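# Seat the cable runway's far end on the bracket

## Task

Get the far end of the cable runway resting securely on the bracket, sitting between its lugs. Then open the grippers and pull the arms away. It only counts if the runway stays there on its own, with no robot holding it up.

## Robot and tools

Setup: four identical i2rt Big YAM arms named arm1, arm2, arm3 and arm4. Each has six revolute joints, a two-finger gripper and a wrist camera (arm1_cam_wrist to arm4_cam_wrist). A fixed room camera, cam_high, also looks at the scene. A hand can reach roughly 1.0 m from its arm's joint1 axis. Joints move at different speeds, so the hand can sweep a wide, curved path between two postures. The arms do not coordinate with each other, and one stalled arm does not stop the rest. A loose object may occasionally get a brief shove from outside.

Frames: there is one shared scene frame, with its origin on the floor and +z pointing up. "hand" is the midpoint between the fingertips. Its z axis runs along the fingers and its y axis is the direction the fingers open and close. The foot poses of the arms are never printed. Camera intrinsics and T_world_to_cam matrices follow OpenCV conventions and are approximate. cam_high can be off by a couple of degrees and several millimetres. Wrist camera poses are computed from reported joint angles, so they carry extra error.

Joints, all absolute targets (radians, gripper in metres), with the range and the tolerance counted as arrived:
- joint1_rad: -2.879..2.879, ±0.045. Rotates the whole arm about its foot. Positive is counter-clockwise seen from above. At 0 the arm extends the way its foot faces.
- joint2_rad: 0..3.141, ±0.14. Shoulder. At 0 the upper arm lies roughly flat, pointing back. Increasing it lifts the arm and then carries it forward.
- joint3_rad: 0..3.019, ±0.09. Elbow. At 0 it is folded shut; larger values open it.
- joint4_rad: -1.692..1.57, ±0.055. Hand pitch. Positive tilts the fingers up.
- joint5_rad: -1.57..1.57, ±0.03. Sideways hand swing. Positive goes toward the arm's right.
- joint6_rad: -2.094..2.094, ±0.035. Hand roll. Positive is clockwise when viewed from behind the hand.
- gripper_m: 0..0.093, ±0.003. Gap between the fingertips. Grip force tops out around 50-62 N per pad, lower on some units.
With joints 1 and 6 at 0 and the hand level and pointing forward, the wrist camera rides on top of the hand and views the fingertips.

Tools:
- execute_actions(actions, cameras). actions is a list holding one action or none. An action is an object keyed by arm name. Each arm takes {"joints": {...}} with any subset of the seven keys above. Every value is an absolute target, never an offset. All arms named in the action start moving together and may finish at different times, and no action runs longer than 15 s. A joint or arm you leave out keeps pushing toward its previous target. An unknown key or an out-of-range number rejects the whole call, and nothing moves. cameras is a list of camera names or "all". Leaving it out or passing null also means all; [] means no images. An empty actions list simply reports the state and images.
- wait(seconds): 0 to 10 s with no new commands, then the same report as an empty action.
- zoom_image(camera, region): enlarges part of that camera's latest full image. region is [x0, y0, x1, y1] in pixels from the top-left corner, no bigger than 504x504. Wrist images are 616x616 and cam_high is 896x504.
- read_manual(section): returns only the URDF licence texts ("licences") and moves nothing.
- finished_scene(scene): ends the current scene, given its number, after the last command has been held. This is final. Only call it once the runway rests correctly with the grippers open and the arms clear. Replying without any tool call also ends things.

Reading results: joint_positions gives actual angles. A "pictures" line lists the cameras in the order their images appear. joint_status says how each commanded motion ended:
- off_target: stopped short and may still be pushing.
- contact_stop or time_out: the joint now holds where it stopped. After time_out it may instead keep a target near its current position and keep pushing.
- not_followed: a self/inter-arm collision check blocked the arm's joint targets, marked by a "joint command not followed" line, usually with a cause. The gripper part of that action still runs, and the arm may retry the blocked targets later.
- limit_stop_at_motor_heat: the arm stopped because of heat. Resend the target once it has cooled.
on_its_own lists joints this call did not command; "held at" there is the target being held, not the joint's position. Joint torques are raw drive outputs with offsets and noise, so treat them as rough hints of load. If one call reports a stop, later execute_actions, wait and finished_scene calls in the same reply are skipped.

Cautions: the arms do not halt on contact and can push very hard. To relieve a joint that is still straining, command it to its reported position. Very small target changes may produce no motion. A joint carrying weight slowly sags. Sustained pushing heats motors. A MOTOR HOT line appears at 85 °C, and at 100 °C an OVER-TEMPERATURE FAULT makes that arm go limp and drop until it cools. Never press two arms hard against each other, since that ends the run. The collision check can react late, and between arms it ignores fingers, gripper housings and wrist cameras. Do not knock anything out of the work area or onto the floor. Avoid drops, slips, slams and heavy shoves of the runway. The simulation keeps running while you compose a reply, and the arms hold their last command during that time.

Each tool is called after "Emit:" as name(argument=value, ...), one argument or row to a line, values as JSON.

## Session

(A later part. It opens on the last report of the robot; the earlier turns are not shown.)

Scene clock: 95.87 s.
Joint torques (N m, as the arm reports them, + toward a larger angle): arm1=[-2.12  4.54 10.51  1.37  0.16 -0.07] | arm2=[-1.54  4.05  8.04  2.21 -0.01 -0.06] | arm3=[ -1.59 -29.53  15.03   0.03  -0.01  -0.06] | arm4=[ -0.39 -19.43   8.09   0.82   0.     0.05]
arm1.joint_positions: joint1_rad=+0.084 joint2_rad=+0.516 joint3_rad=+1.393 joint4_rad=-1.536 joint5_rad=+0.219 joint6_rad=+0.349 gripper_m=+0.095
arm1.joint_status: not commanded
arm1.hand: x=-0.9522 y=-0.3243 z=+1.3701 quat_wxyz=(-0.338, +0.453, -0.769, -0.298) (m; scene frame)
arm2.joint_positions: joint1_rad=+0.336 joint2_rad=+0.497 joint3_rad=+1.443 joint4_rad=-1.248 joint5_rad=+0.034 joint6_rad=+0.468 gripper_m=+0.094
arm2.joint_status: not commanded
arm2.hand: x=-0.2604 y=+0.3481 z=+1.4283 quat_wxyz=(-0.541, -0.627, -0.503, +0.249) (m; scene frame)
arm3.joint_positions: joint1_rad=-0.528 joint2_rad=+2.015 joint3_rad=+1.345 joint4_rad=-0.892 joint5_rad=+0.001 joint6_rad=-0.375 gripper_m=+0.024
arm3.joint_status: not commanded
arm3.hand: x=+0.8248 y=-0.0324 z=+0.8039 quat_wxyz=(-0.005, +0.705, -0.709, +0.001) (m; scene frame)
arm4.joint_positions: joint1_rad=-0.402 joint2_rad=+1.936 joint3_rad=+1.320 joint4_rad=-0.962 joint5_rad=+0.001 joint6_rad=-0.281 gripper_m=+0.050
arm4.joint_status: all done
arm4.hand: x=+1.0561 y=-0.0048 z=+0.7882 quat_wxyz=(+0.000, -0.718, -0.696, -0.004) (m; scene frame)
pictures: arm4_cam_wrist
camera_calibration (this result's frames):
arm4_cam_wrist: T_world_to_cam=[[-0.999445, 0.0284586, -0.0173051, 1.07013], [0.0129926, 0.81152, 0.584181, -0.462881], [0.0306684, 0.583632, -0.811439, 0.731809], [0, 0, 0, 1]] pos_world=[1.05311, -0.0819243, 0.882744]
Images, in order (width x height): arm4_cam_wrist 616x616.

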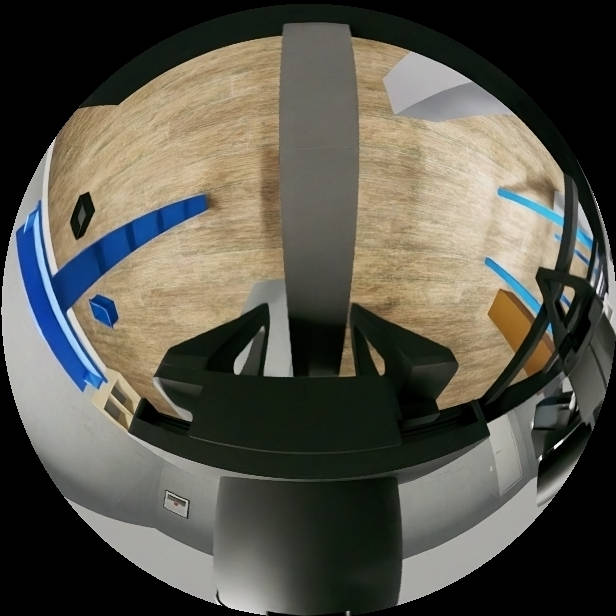

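Emit:
execute_actions(
  actions=[
    {"arm4":{"joints":{"gripper_m":0.0}}},
  ],
  cameras=[],
)

Emit:
execute_actions(
  actions=[
    {"arm4":{"joints":{"joint2_rad":1.83,"joint3_rad":1.40}},"arm3":{"joints":{"joint2_rad":2.0,"joint3_rad":1.365}}},
  ],
  cameras=[],
)

Emit:
execute_actions(
  actions=[
    {"arm3":{"joints":{"gripper_m":0.06}}},
  ],
  cameras=[],
)

Emit:
execute_actions(
  actions=[
    {"arm3":{"joints":{"joint2_rad":1.8,"joint4_rad":-1.05}}},
  ],
  cameras=["arm4_cam_wrist","cam_high"],
)

Emit:
zoom_image(
  camera="arm4_cam_wrist",
  region=[0, 190, 200, 400],
)

Scene clock: 108.60 s.
Joint torques (N m, as the arm reports them, + toward a larger angle): arm1=[-2.26  4.64 10.51  1.3   0.16 -0.06] | arm2=[-1.53  4.05  8.03  2.21 -0.01 -0.06] | arm3=[ -1.45 -29.45  15.04   0.    -0.08  -0.06] | arm4=[ -0.13 -19.39   8.03   0.61  -0.32   0.12]
arm1.joint_positions: joint1_rad=+0.084 joint2_rad=+0.516 joint3_rad=+1.393 joint4_rad=-1.536 joint5_rad=+0.219 joint6_rad=+0.349 gripper_m=+0.095
arm1.joint_status: not commanded
arm1.hand: x=-0.9522 y=-0.3243 z=+1.3701 quat_wxyz=(-0.338, +0.453, -0.769, -0.298) (m; scene frame)
arm2.joint_positions: joint1_rad=+0.336 joint2_rad=+0.497 joint3_rad=+1.443 joint4_rad=-1.248 joint5_rad=+0.034 joint6_rad=+0.468 gripper_m=+0.094
arm2.joint_status: not commanded
arm2.hand: x=-0.2604 y=+0.3481 z=+1.4283 quat_wxyz=(-0.541, -0.627, -0.503, +0.249) (m; scene frame)
arm3.joint_positions: joint1_rad=-0.530 joint2_rad=+2.015 joint3_rad=+1.345 joint4_rad=-0.891 joint5_rad=+0.002 joint6_rad=-0.377 gripper_m=+0.024
arm3.joint_status: not commanded
arm3.hand: x=+0.8259 y=-0.0327 z=+0.8039 quat_wxyz=(-0.006, +0.705, -0.710, +0.001) (m; scene frame)
arm4.joint_positions: joint1_rad=-0.403 joint2_rad=+1.936 joint3_rad=+1.320 joint4_rad=-0.956 joint5_rad=+0.009 joint6_rad=-0.286 gripper_m=+0.024
arm4.joint_status: gripper_m off_target (ended at +0.024, target +0.000)
arm4.hand: x=+1.0533 y=-0.0054 z=+0.7882 quat_wxyz=(+0.003, -0.717, -0.697, +0.001) (m; scene frame)
pictures: none
No camera images: the call's "cameras" was empty. Leave "cameras" out to get every camera's image.

Scene clock: 109.23 s.
Joint torques (N m, as the arm reports them, + toward a larger angle): arm1=[-2.19  4.64 10.49  1.39  0.16 -0.07] | arm2=[-1.58  3.99  8.04  2.21 -0.02 -0.06] | arm3=[ -1.5  -22.21  10.06   0.01  -0.09  -0.06] | arm4=[ -0.65 -27.81  12.64   0.56  -0.32   0.11]
arm1.joint_positions: joint1_rad=+0.084 joint2_rad=+0.516 joint3_rad=+1.393 joint4_rad=-1.536 joint5_rad=+0.219 joint6_rad=+0.349 gripper_m=+0.095
arm1.joint_status: not commanded
arm1.hand: x=-0.9522 y=-0.3243 z=+1.3701 quat_wxyz=(-0.338, +0.453, -0.769, -0.298) (m; scene frame)
arm2.joint_positions: joint1_rad=+0.336 joint2_rad=+0.497 joint3_rad=+1.443 joint4_rad=-1.248 joint5_rad=+0.034 joint6_rad=+0.468 gripper_m=+0.094
arm2.joint_status: not commanded
arm2.hand: x=-0.2604 y=+0.3481 z=+1.4283 quat_wxyz=(-0.541, -0.627, -0.503, +0.249) (m; scene frame)
arm3.joint_positions: joint1_rad=-0.530 joint2_rad=+2.017 joint3_rad=+1.344 joint4_rad=-0.891 joint5_rad=+0.002 joint6_rad=-0.377 gripper_m=+0.024
arm3.joint_status: all done
arm3.hand: x=+0.8257 y=-0.0333 z=+0.8026 quat_wxyz=(-0.005, +0.705, -0.710, +0.002) (m; scene frame)
arm4.joint_positions: joint1_rad=-0.403 joint2_rad=+1.932 joint3_rad=+1.321 joint4_rad=-0.955 joint5_rad=+0.009 joint6_rad=-0.286 gripper_m=+0.024
arm4.joint_status: all done
arm4.hand: x=+1.0530 y=-0.0065 z=+0.7904 quat_wxyz=(+0.002, -0.717, -0.697, +0.003) (m; scene frame)
pictures: none
No camera images: the call's "cameras" was empty. Leave "cameras" out to get every camera's image.

Scene clock: 109.87 s.
Joint torques (N m, as the arm reports them, + toward a larger angle): arm1=[-2.11  4.57 10.5   1.36  0.16 -0.06] | arm2=[-1.6   4.05  8.02  2.22 -0.02 -0.06] | arm3=[ -1.52 -21.42  10.24   0.12  -0.08  -0.04] | arm4=[ -0.52 -27.73  12.71   0.57  -0.29   0.12]
arm1.joint_positions: joint1_rad=+0.084 joint2_rad=+0.516 joint3_rad=+1.393 joint4_rad=-1.536 joint5_rad=+0.219 joint6_rad=+0.349 gripper_m=+0.095
arm1.joint_status: not commanded
arm1.hand: x=-0.9522 y=-0.3243 z=+1.3701 quat_wxyz=(-0.338, +0.453, -0.769, -0.298) (m; scene frame)
arm2.joint_positions: joint1_rad=+0.336 joint2_rad=+0.497 joint3_rad=+1.443 joint4_rad=-1.248 joint5_rad=+0.034 joint6_rad=+0.468 gripper_m=+0.094
arm2.joint_status: not commanded
arm2.hand: x=-0.2604 y=+0.3481 z=+1.4283 quat_wxyz=(-0.541, -0.627, -0.503, +0.249) (m; scene frame)
arm3.joint_positions: joint1_rad=-0.530 joint2_rad=+2.011 joint3_rad=+1.345 joint4_rad=-0.891 joint5_rad=+0.002 joint6_rad=-0.378 gripper_m=+0.060
arm3.joint_status: all done
arm3.hand: x=+0.8262 y=-0.0318 z=+0.8059 quat_wxyz=(-0.008, +0.705, -0.709, +0.000) (m; scene frame)
arm4.joint_positions: joint1_rad=-0.403 joint2_rad=+1.932 joint3_rad=+1.321 joint4_rad=-0.955 joint5_rad=+0.009 joint6_rad=-0.286 gripper_m=+0.024
arm4.joint_status: not commanded
arm4.hand: x=+1.0532 y=-0.0067 z=+0.7904 quat_wxyz=(+0.001, -0.717, -0.697, +0.003) (m; scene frame)
pictures: none
No camera images: the call's "cameras" was empty. Leave "cameras" out to get every camera's image.

Scene clock: 110.93 s.
Joint torques (N m, as the arm reports them, + toward a larger angle): arm1=[-2.09  4.51 10.49  1.34  0.16 -0.07] | arm2=[-1.59  4.07  8.03  2.19 -0.01 -0.06] | arm3=[ -1.5  -16.26  11.61  -0.02  -0.08  -0.04] | arm4=[ -0.45 -27.55  12.71   0.56  -0.31   0.11]
arm1.joint_positions: joint1_rad=+0.084 joint2_rad=+0.516 joint3_rad=+1.393 joint4_rad=-1.536 joint5_rad=+0.219 joint6_rad=+0.349 gripper_m=+0.095
arm1.joint_status: not commanded
arm1.hand: x=-0.9522 y=-0.3243 z=+1.3701 quat_wxyz=(-0.338, +0.453, -0.769, -0.298) (m; scene frame)
arm2.joint_positions: joint1_rad=+0.336 joint2_rad=+0.497 joint3_rad=+1.443 joint4_rad=-1.248 joint5_rad=+0.034 joint6_rad=+0.468 gripper_m=+0.094
arm2.joint_status: not commanded
arm2.hand: x=-0.2604 y=+0.3481 z=+1.4283 quat_wxyz=(-0.541, -0.627, -0.503, +0.249) (m; scene frame)
arm3.joint_positions: joint1_rad=-0.530 joint2_rad=+1.771 joint3_rad=+1.345 joint4_rad=-1.036 joint5_rad=+0.002 joint6_rad=-0.378 gripper_m=+0.060
arm3.joint_status: all done
arm3.hand: x=+0.8218 y=-0.0410 z=+0.9295 quat_wxyz=(-0.052, +0.704, -0.708, -0.018) (m; scene frame)
arm4.joint_positions: joint1_rad=-0.403 joint2_rad=+1.932 joint3_rad=+1.321 joint4_rad=-0.955 joint5_rad=+0.009 joint6_rad=-0.286 gripper_m=+0.024
arm4.joint_status: not commanded
arm4.hand: x=+1.0532 y=-0.0067 z=+0.7904 quat_wxyz=(+0.001, -0.717, -0.697, +0.003) (m; scene frame)
pictures: arm4_cam_wrist, cam_high
camera_calibration (this result's frames):
arm4_cam_wrist: T_world_to_cam=[[-0.999678, 0.0245723, -0.00628357, 1.05882], [0.0164478, 0.816666, 0.576877, -0.460447], [0.0193068, 0.576588, -0.816807, 0.750906], [0, 0, 0, 1]] pos_world=[1.05156, -0.0829499, 0.88562]
Images, in order (width x height): arm4_cam_wrist 616x616, cam_high 896x504.

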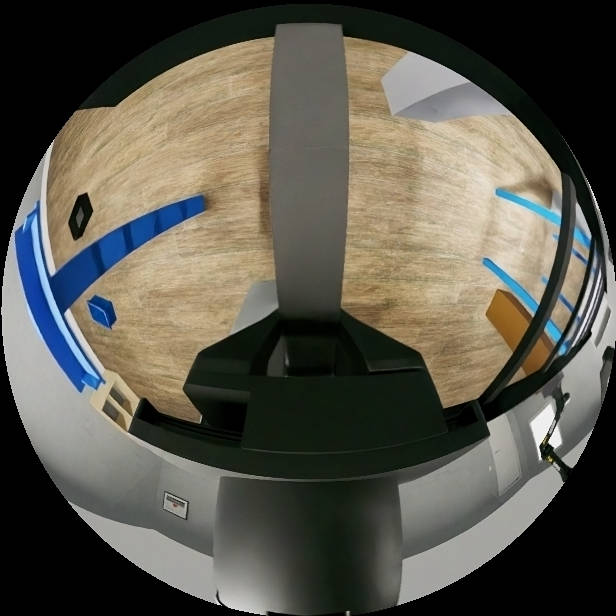

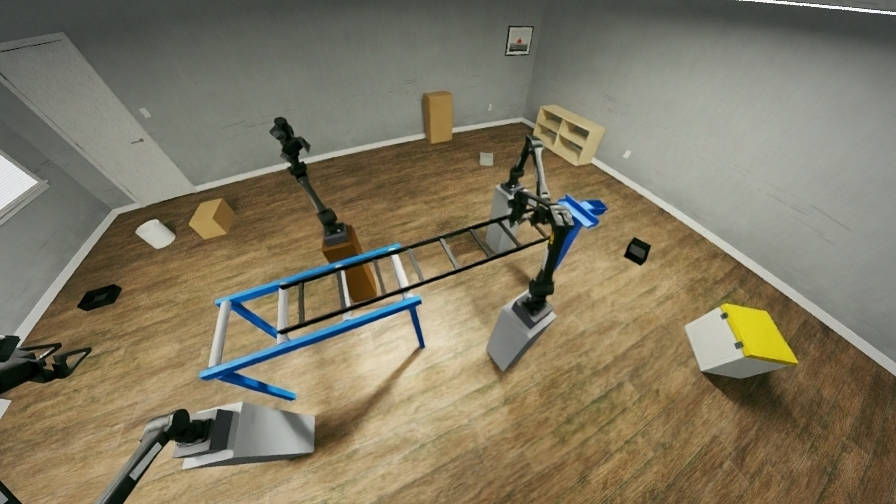

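Region (0, 190, 200, 400) of arm4_cam_wrist's 616x616 image, scaled by 2.400, with more detail than that image has; it fills the left 480 columns of this view, and the rest is white.

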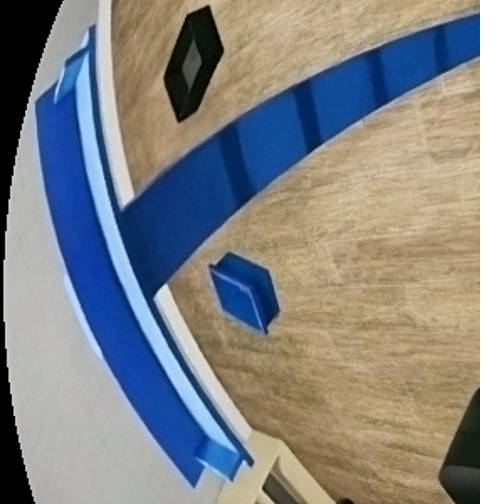

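Emit:
execute_actions(
  actions=[
    {"arm3":{"joints":{"joint1_rad":0.5,"joint2_rad":0.9,"joint3_rad":1.3}},"arm4":{"joints":{"joint1_rad":0.04,"joint2_rad":1.745,"joint3_rad":1.35,"joint4_rad":-1.015,"joint6_rad":0.155}}},
  ],
  cameras=["arm4_cam_wrist","cam_high"],
)

Emit:
zoom_image(
  camera="arm4_cam_wrist",
  region=[10, 60, 190, 240],
)

Emit:
zoom_image(
  camera="arm4_cam_wrist",
  region=[90, 320, 230, 460],
)

Scene clock: 130.73 s.
Joint torques (N m, as the arm reports them, + toward a larger angle): arm1=[-2.24  4.42 10.49  1.38  0.15 -0.06] | arm2=[-1.58  4.08  8.03  2.2  -0.01 -0.06] | arm3=[ 0.47 -2.11 12.89  1.17  0.14  0.  ] | arm4=[ -0.4  -32.3   11.77  -0.76   0.12   0.1 ]
arm1.joint_positions: joint1_rad=+0.084 joint2_rad=+0.516 joint3_rad=+1.393 joint4_rad=-1.536 joint5_rad=+0.219 joint6_rad=+0.349 gripper_m=+0.095
arm1.joint_status: not commanded
arm1.hand: x=-0.9522 y=-0.3243 z=+1.3701 quat_wxyz=(-0.338, +0.453, -0.769, -0.298) (m; scene frame)
arm2.joint_positions: joint1_rad=+0.336 joint2_rad=+0.497 joint3_rad=+1.443 joint4_rad=-1.248 joint5_rad=+0.034 joint6_rad=+0.468 gripper_m=+0.094
arm2.joint_status: not commanded
arm2.hand: x=-0.2604 y=+0.3481 z=+1.4283 quat_wxyz=(-0.541, -0.627, -0.503, +0.249) (m; scene frame)
arm3.joint_positions: joint1_rad=+0.491 joint2_rad=+0.883 joint3_rad=+1.285 joint4_rad=-1.038 joint5_rad=-0.002 joint6_rad=-0.381 gripper_m=+0.060
arm3.joint_status: all done
arm3.hand: x=+0.3898 y=-0.2313 z=+1.3113 quat_wxyz=(-0.274, +0.860, -0.243, -0.355) (m; scene frame)
arm4.joint_positions: joint1_rad=+0.028 joint2_rad=+1.907 joint3_rad=+1.282 joint4_rad=-0.984 joint5_rad=-0.002 joint6_rad=+0.139 gripper_m=+0.024
arm4.joint_status: joint2_rad time_out (moved -0.025 of -0.187); the others done
arm4.on_its_own: joint2_rad reads +1.907 and still pushes toward +1.745 since a time_out
arm4.hand: x=+1.2795 y=-0.0075 z=+0.7918 quat_wxyz=(+0.014, -0.715, -0.699, -0.014) (m; scene frame)
pictures: arm4_cam_wrist, cam_high
camera_calibration (this result's frames):
arm4_cam_wrist: T_world_to_cam=[[-0.999736, 0.0192856, -0.0125244, 1.29006], [0.00764057, 0.792286, 0.610101, -0.479527], [0.0216891, 0.609844, -0.792224, 0.725886], [0, 0, 0, 1]] pos_world=[1.27764, -0.0876346, 0.883782]
Images, in order (width x height): arm4_cam_wrist 616x616, cam_high 896x504.

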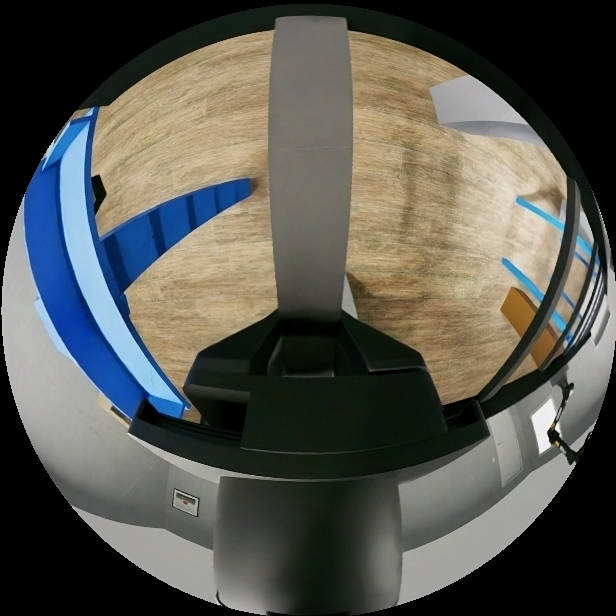

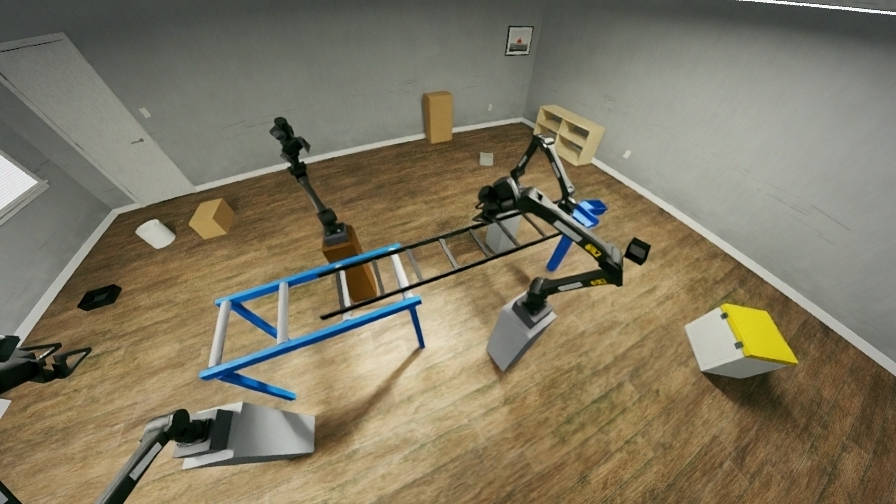

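Region (10, 60, 190, 240) of arm4_cam_wrist's 616x616 image, scaled by 2.800, with more detail than that image has.

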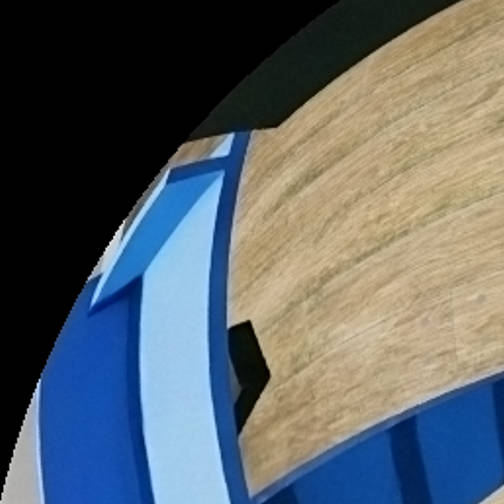

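Region (90, 320, 230, 460) of arm4_cam_wrist's 616x616 image, scaled by 3.600, with more detail than that image has.

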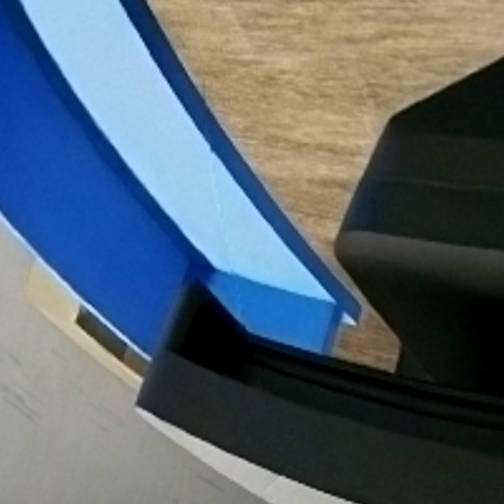

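Emit:
execute_actions(
  actions=[
    {"arm4":{"joints":{"joint2_rad":1.715,"joint3_rad":1.37}}},
  ],
  cameras=[],
)

Scene clock: 149.27 s.
Joint torques (N m, as the arm reports them, + toward a larger angle): arm1=[-2.01  4.65 10.51  1.37  0.16 -0.08] | arm2=[-1.58  4.1   8.03  2.2  -0.01 -0.06] | arm3=[ 0.44 -2.28 12.89  1.17  0.15  0.  ] | arm4=[ -0.4  -34.66  13.22  -0.75   0.14   0.11]
arm1.joint_positions: joint1_rad=+0.084 joint2_rad=+0.516 joint3_rad=+1.393 joint4_rad=-1.536 joint5_rad=+0.219 joint6_rad=+0.349 gripper_m=+0.095
arm1.joint_status: not commanded
arm1.hand: x=-0.9522 y=-0.3243 z=+1.3701 quat_wxyz=(-0.338, +0.453, -0.769, -0.298) (m; scene frame)
arm2.joint_positions: joint1_rad=+0.336 joint2_rad=+0.497 joint3_rad=+1.443 joint4_rad=-1.248 joint5_rad=+0.034 joint6_rad=+0.468 gripper_m=+0.094
arm2.joint_status: not commanded
arm2.hand: x=-0.2604 y=+0.3481 z=+1.4283 quat_wxyz=(-0.541, -0.627, -0.503, +0.249) (m; scene frame)
arm3.joint_positions: joint1_rad=+0.491 joint2_rad=+0.883 joint3_rad=+1.285 joint4_rad=-1.038 joint5_rad=-0.002 joint6_rad=-0.381 gripper_m=+0.060
arm3.joint_status: not commanded
arm3.hand: x=+0.3898 y=-0.2313 z=+1.3113 quat_wxyz=(-0.274, +0.860, -0.243, -0.355) (m; scene frame)
arm4.joint_positions: joint1_rad=+0.028 joint2_rad=+1.906 joint3_rad=+1.282 joint4_rad=-0.984 joint5_rad=-0.002 joint6_rad=+0.139 gripper_m=+0.024
arm4.joint_status: joint2_rad time_out (moved -0.001 of -0.192); the others done
arm4.on_its_own: joint2_rad reads +1.906 and still pushes toward +1.715 since a time_out
arm4.hand: x=+1.2795 y=-0.0076 z=+0.7924 quat_wxyz=(+0.013, -0.715, -0.699, -0.013) (m; scene frame)
pictures: none
No camera images: the call's "cameras" was empty. Leave "cameras" out to get every camera's image.

Emit:
execute_actions(
  actions=[
    {"arm4":{"joints":{"joint1_rad":0.16,"joint6_rad":0.275}}},
  ],
  cameras=["arm4_cam_wrist"],
)

Scene clock: 155.73 s.
Joint torques (N m, as the arm reports them, + toward a larger angle): arm1=[-2.1   4.5  10.45  1.36  0.15 -0.07] | arm2=[-1.51  4.1   8.02  2.21 -0.01 -0.06] | arm3=[ 0.45 -2.28 12.9   1.16  0.14  0.  ] | arm4=[ -1.93 -34.74  13.3   -1.12   0.28  -0.09]
arm1.joint_positions: joint1_rad=+0.084 joint2_rad=+0.516 joint3_rad=+1.393 joint4_rad=-1.536 joint5_rad=+0.219 joint6_rad=+0.349 gripper_m=+0.095
arm1.joint_status: not commanded
arm1.hand: x=-0.9522 y=-0.3243 z=+1.3701 quat_wxyz=(-0.338, +0.453, -0.769, -0.298) (m; scene frame)
arm2.joint_positions: joint1_rad=+0.336 joint2_rad=+0.497 joint3_rad=+1.443 joint4_rad=-1.248 joint5_rad=+0.034 joint6_rad=+0.468 gripper_m=+0.094
arm2.joint_status: not commanded
arm2.hand: x=-0.2604 y=+0.3481 z=+1.4283 quat_wxyz=(-0.541, -0.627, -0.503, +0.249) (m; scene frame)
arm3.joint_positions: joint1_rad=+0.491 joint2_rad=+0.883 joint3_rad=+1.285 joint4_rad=-1.038 joint5_rad=-0.002 joint6_rad=-0.381 gripper_m=+0.060
arm3.joint_status: not commanded
arm3.hand: x=+0.3898 y=-0.2313 z=+1.3113 quat_wxyz=(-0.274, +0.860, -0.243, -0.355) (m; scene frame)
arm4.joint_positions: joint1_rad=+0.174 joint2_rad=+1.906 joint3_rad=+1.282 joint4_rad=-0.972 joint5_rad=-0.006 joint6_rad=+0.278 gripper_m=+0.024
arm4.joint_status: all done
arm4.on_its_own: joint2_rad reads +1.906 and still pushes toward +1.715 since a time_out
arm4.hand: x=+1.3539 y=+0.0036 z=+0.7926 quat_wxyz=(+0.008, -0.712, -0.702, -0.010) (m; scene frame)
pictures: arm4_cam_wrist
camera_calibration (this result's frames):
arm4_cam_wrist: T_world_to_cam=[[-0.999817, 0.0119788, -0.0149063, 1.36624], [0.000638733, 0.799979, 0.600027, -0.471915], [0.0191124, 0.599908, -0.799841, 0.727653], [0, 0, 0, 1]] pos_world=[1.35239, -0.0753685, 0.885534]
Images, in order (width x height): arm4_cam_wrist 616x616.

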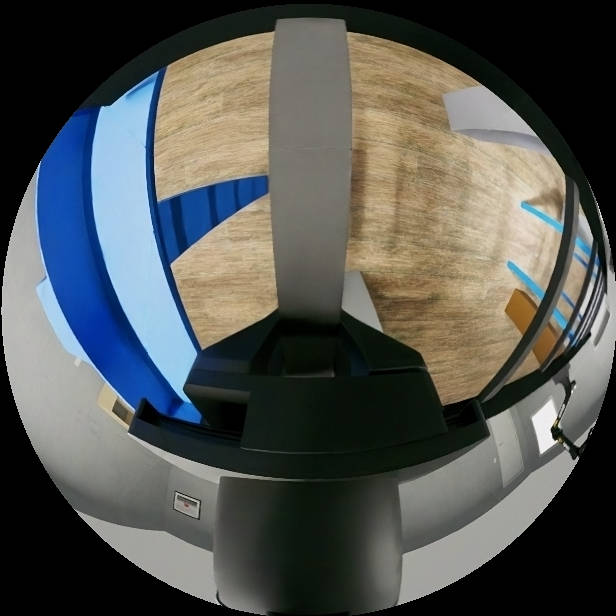

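Emit:
execute_actions(
  actions=[
    {"arm4":{"joints":{"joint1_rad":0.23,"joint2_rad":1.775,"joint4_rad":-0.905,"joint6_rad":0.34}}},
  ],
  cameras=["arm4_cam_wrist"],
)

Scene clock: 162.50 s.
Joint torques (N m, as the arm reports them, + toward a larger angle): arm1=[-2.1   4.54 10.48  1.4   0.15 -0.05] | arm2=[-1.55  4.06  8.02  2.22 -0.01 -0.06] | arm3=[ 0.49 -2.23 12.89  1.18  0.14  0.  ] | arm4=[ -1.21 -30.75  13.26   1.07   0.15   0.01]
arm1.joint_positions: joint1_rad=+0.084 joint2_rad=+0.516 joint3_rad=+1.393 joint4_rad=-1.536 joint5_rad=+0.219 joint6_rad=+0.349 gripper_m=+0.095
arm1.joint_status: not commanded
arm1.hand: x=-0.9522 y=-0.3243 z=+1.3701 quat_wxyz=(-0.338, +0.453, -0.769, -0.298) (m; scene frame)
arm2.joint_positions: joint1_rad=+0.336 joint2_rad=+0.497 joint3_rad=+1.443 joint4_rad=-1.248 joint5_rad=+0.034 joint6_rad=+0.468 gripper_m=+0.094
arm2.joint_status: not commanded
arm2.hand: x=-0.2604 y=+0.3481 z=+1.4283 quat_wxyz=(-0.541, -0.627, -0.503, +0.249) (m; scene frame)
arm3.joint_positions: joint1_rad=+0.491 joint2_rad=+0.883 joint3_rad=+1.285 joint4_rad=-1.038 joint5_rad=-0.002 joint6_rad=-0.381 gripper_m=+0.060
arm3.joint_status: not commanded
arm3.hand: x=+0.3898 y=-0.2313 z=+1.3113 quat_wxyz=(-0.274, +0.860, -0.243, -0.355) (m; scene frame)
arm4.joint_positions: joint1_rad=+0.229 joint2_rad=+1.919 joint3_rad=+1.282 joint4_rad=-0.924 joint5_rad=-0.002 joint6_rad=+0.333 gripper_m=+0.024
arm4.joint_status: joint2_rad off_target (ended at +1.919, target +1.775); the others done
arm4.on_its_own: joint2_rad reads +1.919 and still pushes toward +1.775 since a time_out
arm4.hand: x=+1.3836 y=+0.0021 z=+0.7857 quat_wxyz=(-0.006, -0.712, -0.702, +0.000) (m; scene frame)
pictures: arm4_cam_wrist
camera_calibration (this result's frames):
arm4_cam_wrist: T_world_to_cam=[[-0.999714, 0.011474, -0.0209695, 1.40052], [-0.00259998, 0.81986, 0.572558, -0.440633], [0.0237616, 0.572449, -0.819596, 0.731663], [0, 0, 0, 1]] pos_world=[1.38159, -0.0736526, 0.881324]
Images, in order (width x height): arm4_cam_wrist 616x616.

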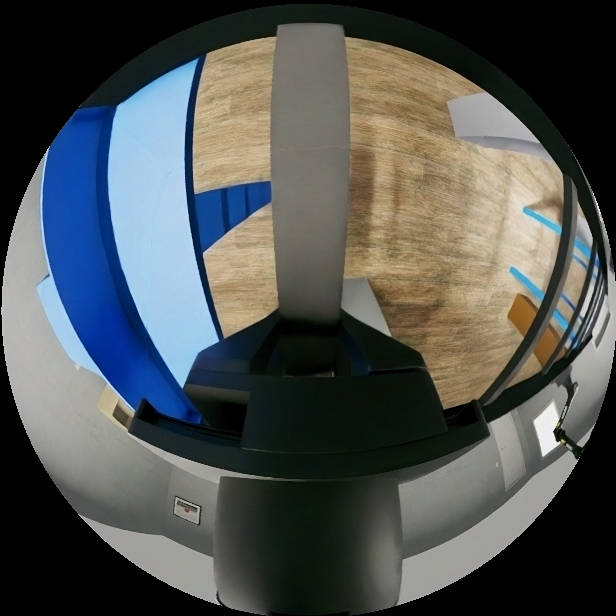

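Same seating as scene 1. Unload, release, retreat.

Emit:
execute_actions(
  actions=[
    {"arm4":{"joints":{"joint2_rad":1.915,"joint3_rad":1.297}}},
  ],
  cameras=[],
)

Emit:
execute_actions(
  actions=[
    {"arm4":{"joints":{"gripper_m":0.05}}},
  ],
  cameras=[],
)

Emit:
execute_actions(
  actions=[
    {"arm4":{"joints":{"joint2_rad":1.2,"joint4_rad":-1.4}}},
  ],
  cameras=["arm4_cam_wrist","cam_high"],
)

Scene clock: 168.30 s.
Joint torques (N m, as the arm reports them, + toward a larger angle): arm1=[-2.08  4.49 10.51  1.34  0.16 -0.08] | arm2=[-1.55  4.06  8.02  2.21 -0.02 -0.06] | arm3=[ 0.47 -2.33 12.89  1.17  0.14  0.  ] | arm4=[ -1.15 -19.77   8.43   0.82   0.13   0.02]
arm1.joint_positions: joint1_rad=+0.084 joint2_rad=+0.516 joint3_rad=+1.393 joint4_rad=-1.536 joint5_rad=+0.219 joint6_rad=+0.349 gripper_m=+0.095
arm1.joint_status: not commanded
arm1.hand: x=-0.9522 y=-0.3243 z=+1.3701 quat_wxyz=(-0.338, +0.453, -0.769, -0.298) (m; scene frame)
arm2.joint_positions: joint1_rad=+0.336 joint2_rad=+0.497 joint3_rad=+1.443 joint4_rad=-1.248 joint5_rad=+0.034 joint6_rad=+0.468 gripper_m=+0.094
arm2.joint_status: not commanded
arm2.hand: x=-0.2604 y=+0.3481 z=+1.4283 quat_wxyz=(-0.541, -0.627, -0.503, +0.249) (m; scene frame)
arm3.joint_positions: joint1_rad=+0.491 joint2_rad=+0.883 joint3_rad=+1.285 joint4_rad=-1.038 joint5_rad=-0.002 joint6_rad=-0.381 gripper_m=+0.060
arm3.joint_status: not commanded
arm3.hand: x=+0.3898 y=-0.2313 z=+1.3113 quat_wxyz=(-0.274, +0.860, -0.243, -0.355) (m; scene frame)
arm4.joint_positions: joint1_rad=+0.229 joint2_rad=+1.929 joint3_rad=+1.275 joint4_rad=-0.916 joint5_rad=-0.002 joint6_rad=+0.333 gripper_m=+0.024
arm4.joint_status: all done
arm4.hand: x=+1.3829 y=+0.0043 z=+0.7792 quat_wxyz=(-0.002, -0.712, -0.702, -0.002) (m; scene frame)
pictures: none
No camera images: the call's "cameras" was empty. Leave "cameras" out to get every camera's image.

Scene clock: 168.90 s.
Joint torques (N m, as the arm reports them, + toward a larger angle): arm1=[-2.18  4.57 10.52  1.36  0.15 -0.06] | arm2=[-1.56  4.1   8.02  2.21 -0.02 -0.06] | arm3=[ 0.48 -2.31 12.91  1.17  0.15  0.01] | arm4=[ -0.93 -19.36   8.57   0.76   0.14   0.02]
arm1.joint_positions: joint1_rad=+0.084 joint2_rad=+0.516 joint3_rad=+1.393 joint4_rad=-1.536 joint5_rad=+0.219 joint6_rad=+0.349 gripper_m=+0.095
arm1.joint_status: not commanded
arm1.hand: x=-0.9522 y=-0.3243 z=+1.3701 quat_wxyz=(-0.338, +0.453, -0.769, -0.298) (m; scene frame)
arm2.joint_positions: joint1_rad=+0.336 joint2_rad=+0.497 joint3_rad=+1.443 joint4_rad=-1.248 joint5_rad=+0.034 joint6_rad=+0.468 gripper_m=+0.094
arm2.joint_status: not commanded
arm2.hand: x=-0.2604 y=+0.3481 z=+1.4283 quat_wxyz=(-0.541, -0.627, -0.503, +0.249) (m; scene frame)
arm3.joint_positions: joint1_rad=+0.491 joint2_rad=+0.883 joint3_rad=+1.285 joint4_rad=-1.038 joint5_rad=-0.002 joint6_rad=-0.381 gripper_m=+0.060
arm3.joint_status: not commanded
arm3.hand: x=+0.3898 y=-0.2313 z=+1.3113 quat_wxyz=(-0.274, +0.860, -0.243, -0.355) (m; scene frame)
arm4.joint_positions: joint1_rad=+0.229 joint2_rad=+1.923 joint3_rad=+1.275 joint4_rad=-0.914 joint5_rad=-0.002 joint6_rad=+0.333 gripper_m=+0.050
arm4.joint_status: all done
arm4.hand: x=+1.3832 y=+0.0032 z=+0.7820 quat_wxyz=(-0.006, -0.713, -0.702, +0.000) (m; scene frame)
pictures: none
No camera images: the call's "cameras" was empty. Leave "cameras" out to get every camera's image.

Scene clock: 170.43 s.
Joint torques (N m, as the arm reports them, + toward a larger angle): arm1=[-2.26  4.48 10.48  1.37  0.16 -0.07] | arm2=[-1.6   4.05  8.02  2.21 -0.01 -0.06] | arm3=[ 0.47 -2.22 12.91  1.16  0.15  0.  ] | arm4=[-1.25 -7.63 10.55  0.53  0.12  0.  ]
arm1.joint_positions: joint1_rad=+0.084 joint2_rad=+0.516 joint3_rad=+1.393 joint4_rad=-1.536 joint5_rad=+0.219 joint6_rad=+0.349 gripper_m=+0.095
arm1.joint_status: not commanded
arm1.hand: x=-0.9522 y=-0.3243 z=+1.3701 quat_wxyz=(-0.338, +0.453, -0.769, -0.298) (m; scene frame)
arm2.joint_positions: joint1_rad=+0.336 joint2_rad=+0.497 joint3_rad=+1.443 joint4_rad=-1.248 joint5_rad=+0.034 joint6_rad=+0.468 gripper_m=+0.094
arm2.joint_status: not commanded
arm2.hand: x=-0.2604 y=+0.3481 z=+1.4283 quat_wxyz=(-0.541, -0.627, -0.503, +0.249) (m; scene frame)
arm3.joint_positions: joint1_rad=+0.491 joint2_rad=+0.883 joint3_rad=+1.285 joint4_rad=-1.038 joint5_rad=-0.002 joint6_rad=-0.381 gripper_m=+0.060
arm3.joint_status: not commanded
arm3.hand: x=+0.3898 y=-0.2313 z=+1.3113 quat_wxyz=(-0.274, +0.860, -0.243, -0.355) (m; scene frame)
arm4.joint_positions: joint1_rad=+0.229 joint2_rad=+1.193 joint3_rad=+1.275 joint4_rad=-1.391 joint5_rad=-0.002 joint6_rad=+0.333 gripper_m=+0.050
arm4.joint_status: all done
arm4.hand: x=+1.3404 y=+0.1298 z=+1.0969 quat_wxyz=(-0.118, -0.707, -0.695, +0.056) (m; scene frame)
pictures: arm4_cam_wrist, cam_high
camera_calibration (this result's frames):
arm4_cam_wrist: T_world_to_cam=[[-0.994893, -0.00188466, -0.100913, 1.44533], [-0.0382368, 0.932338, 0.35956, -0.456746], [0.0934076, 0.361583, -0.927649, 0.967165], [0, 0, 0, 1]] pos_world=[1.33014, 0.0788553, 1.20727]
Images, in order (width x height): arm4_cam_wrist 616x616, cam_high 896x504.

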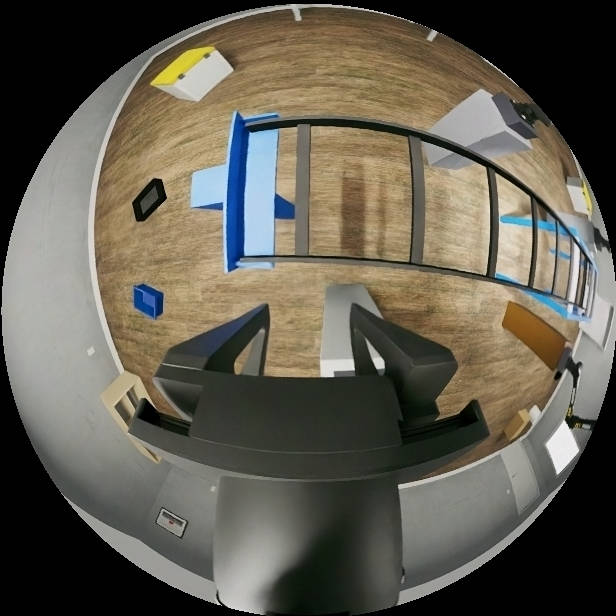

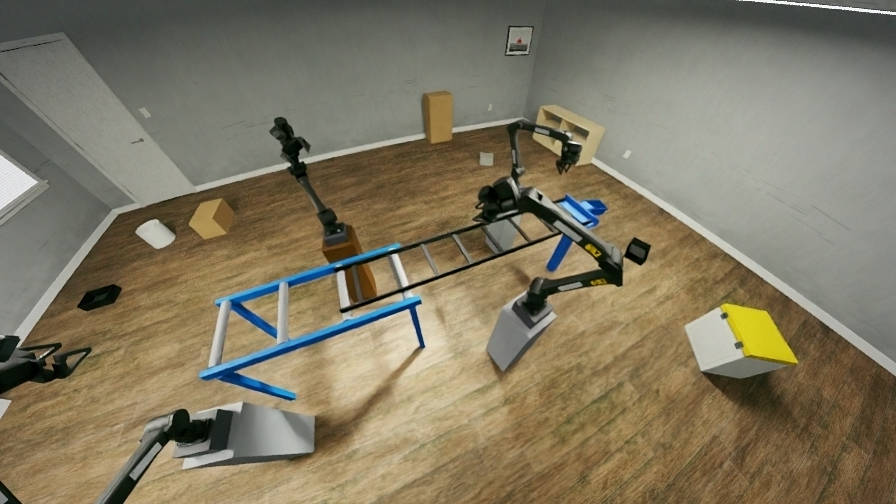

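Emit:
zoom_image(
  camera="arm4_cam_wrist",
  region=[180, 100, 360, 280],
)

Region (180, 100, 360, 280) of arm4_cam_wrist's 616x616 image, scaled by 2.800, with more detail than that image has.

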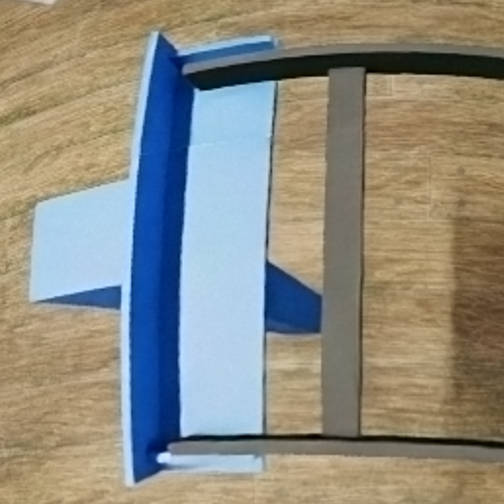

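Emit:
finished_scene(
  scene=2,
)

The scene is finished: the task was done.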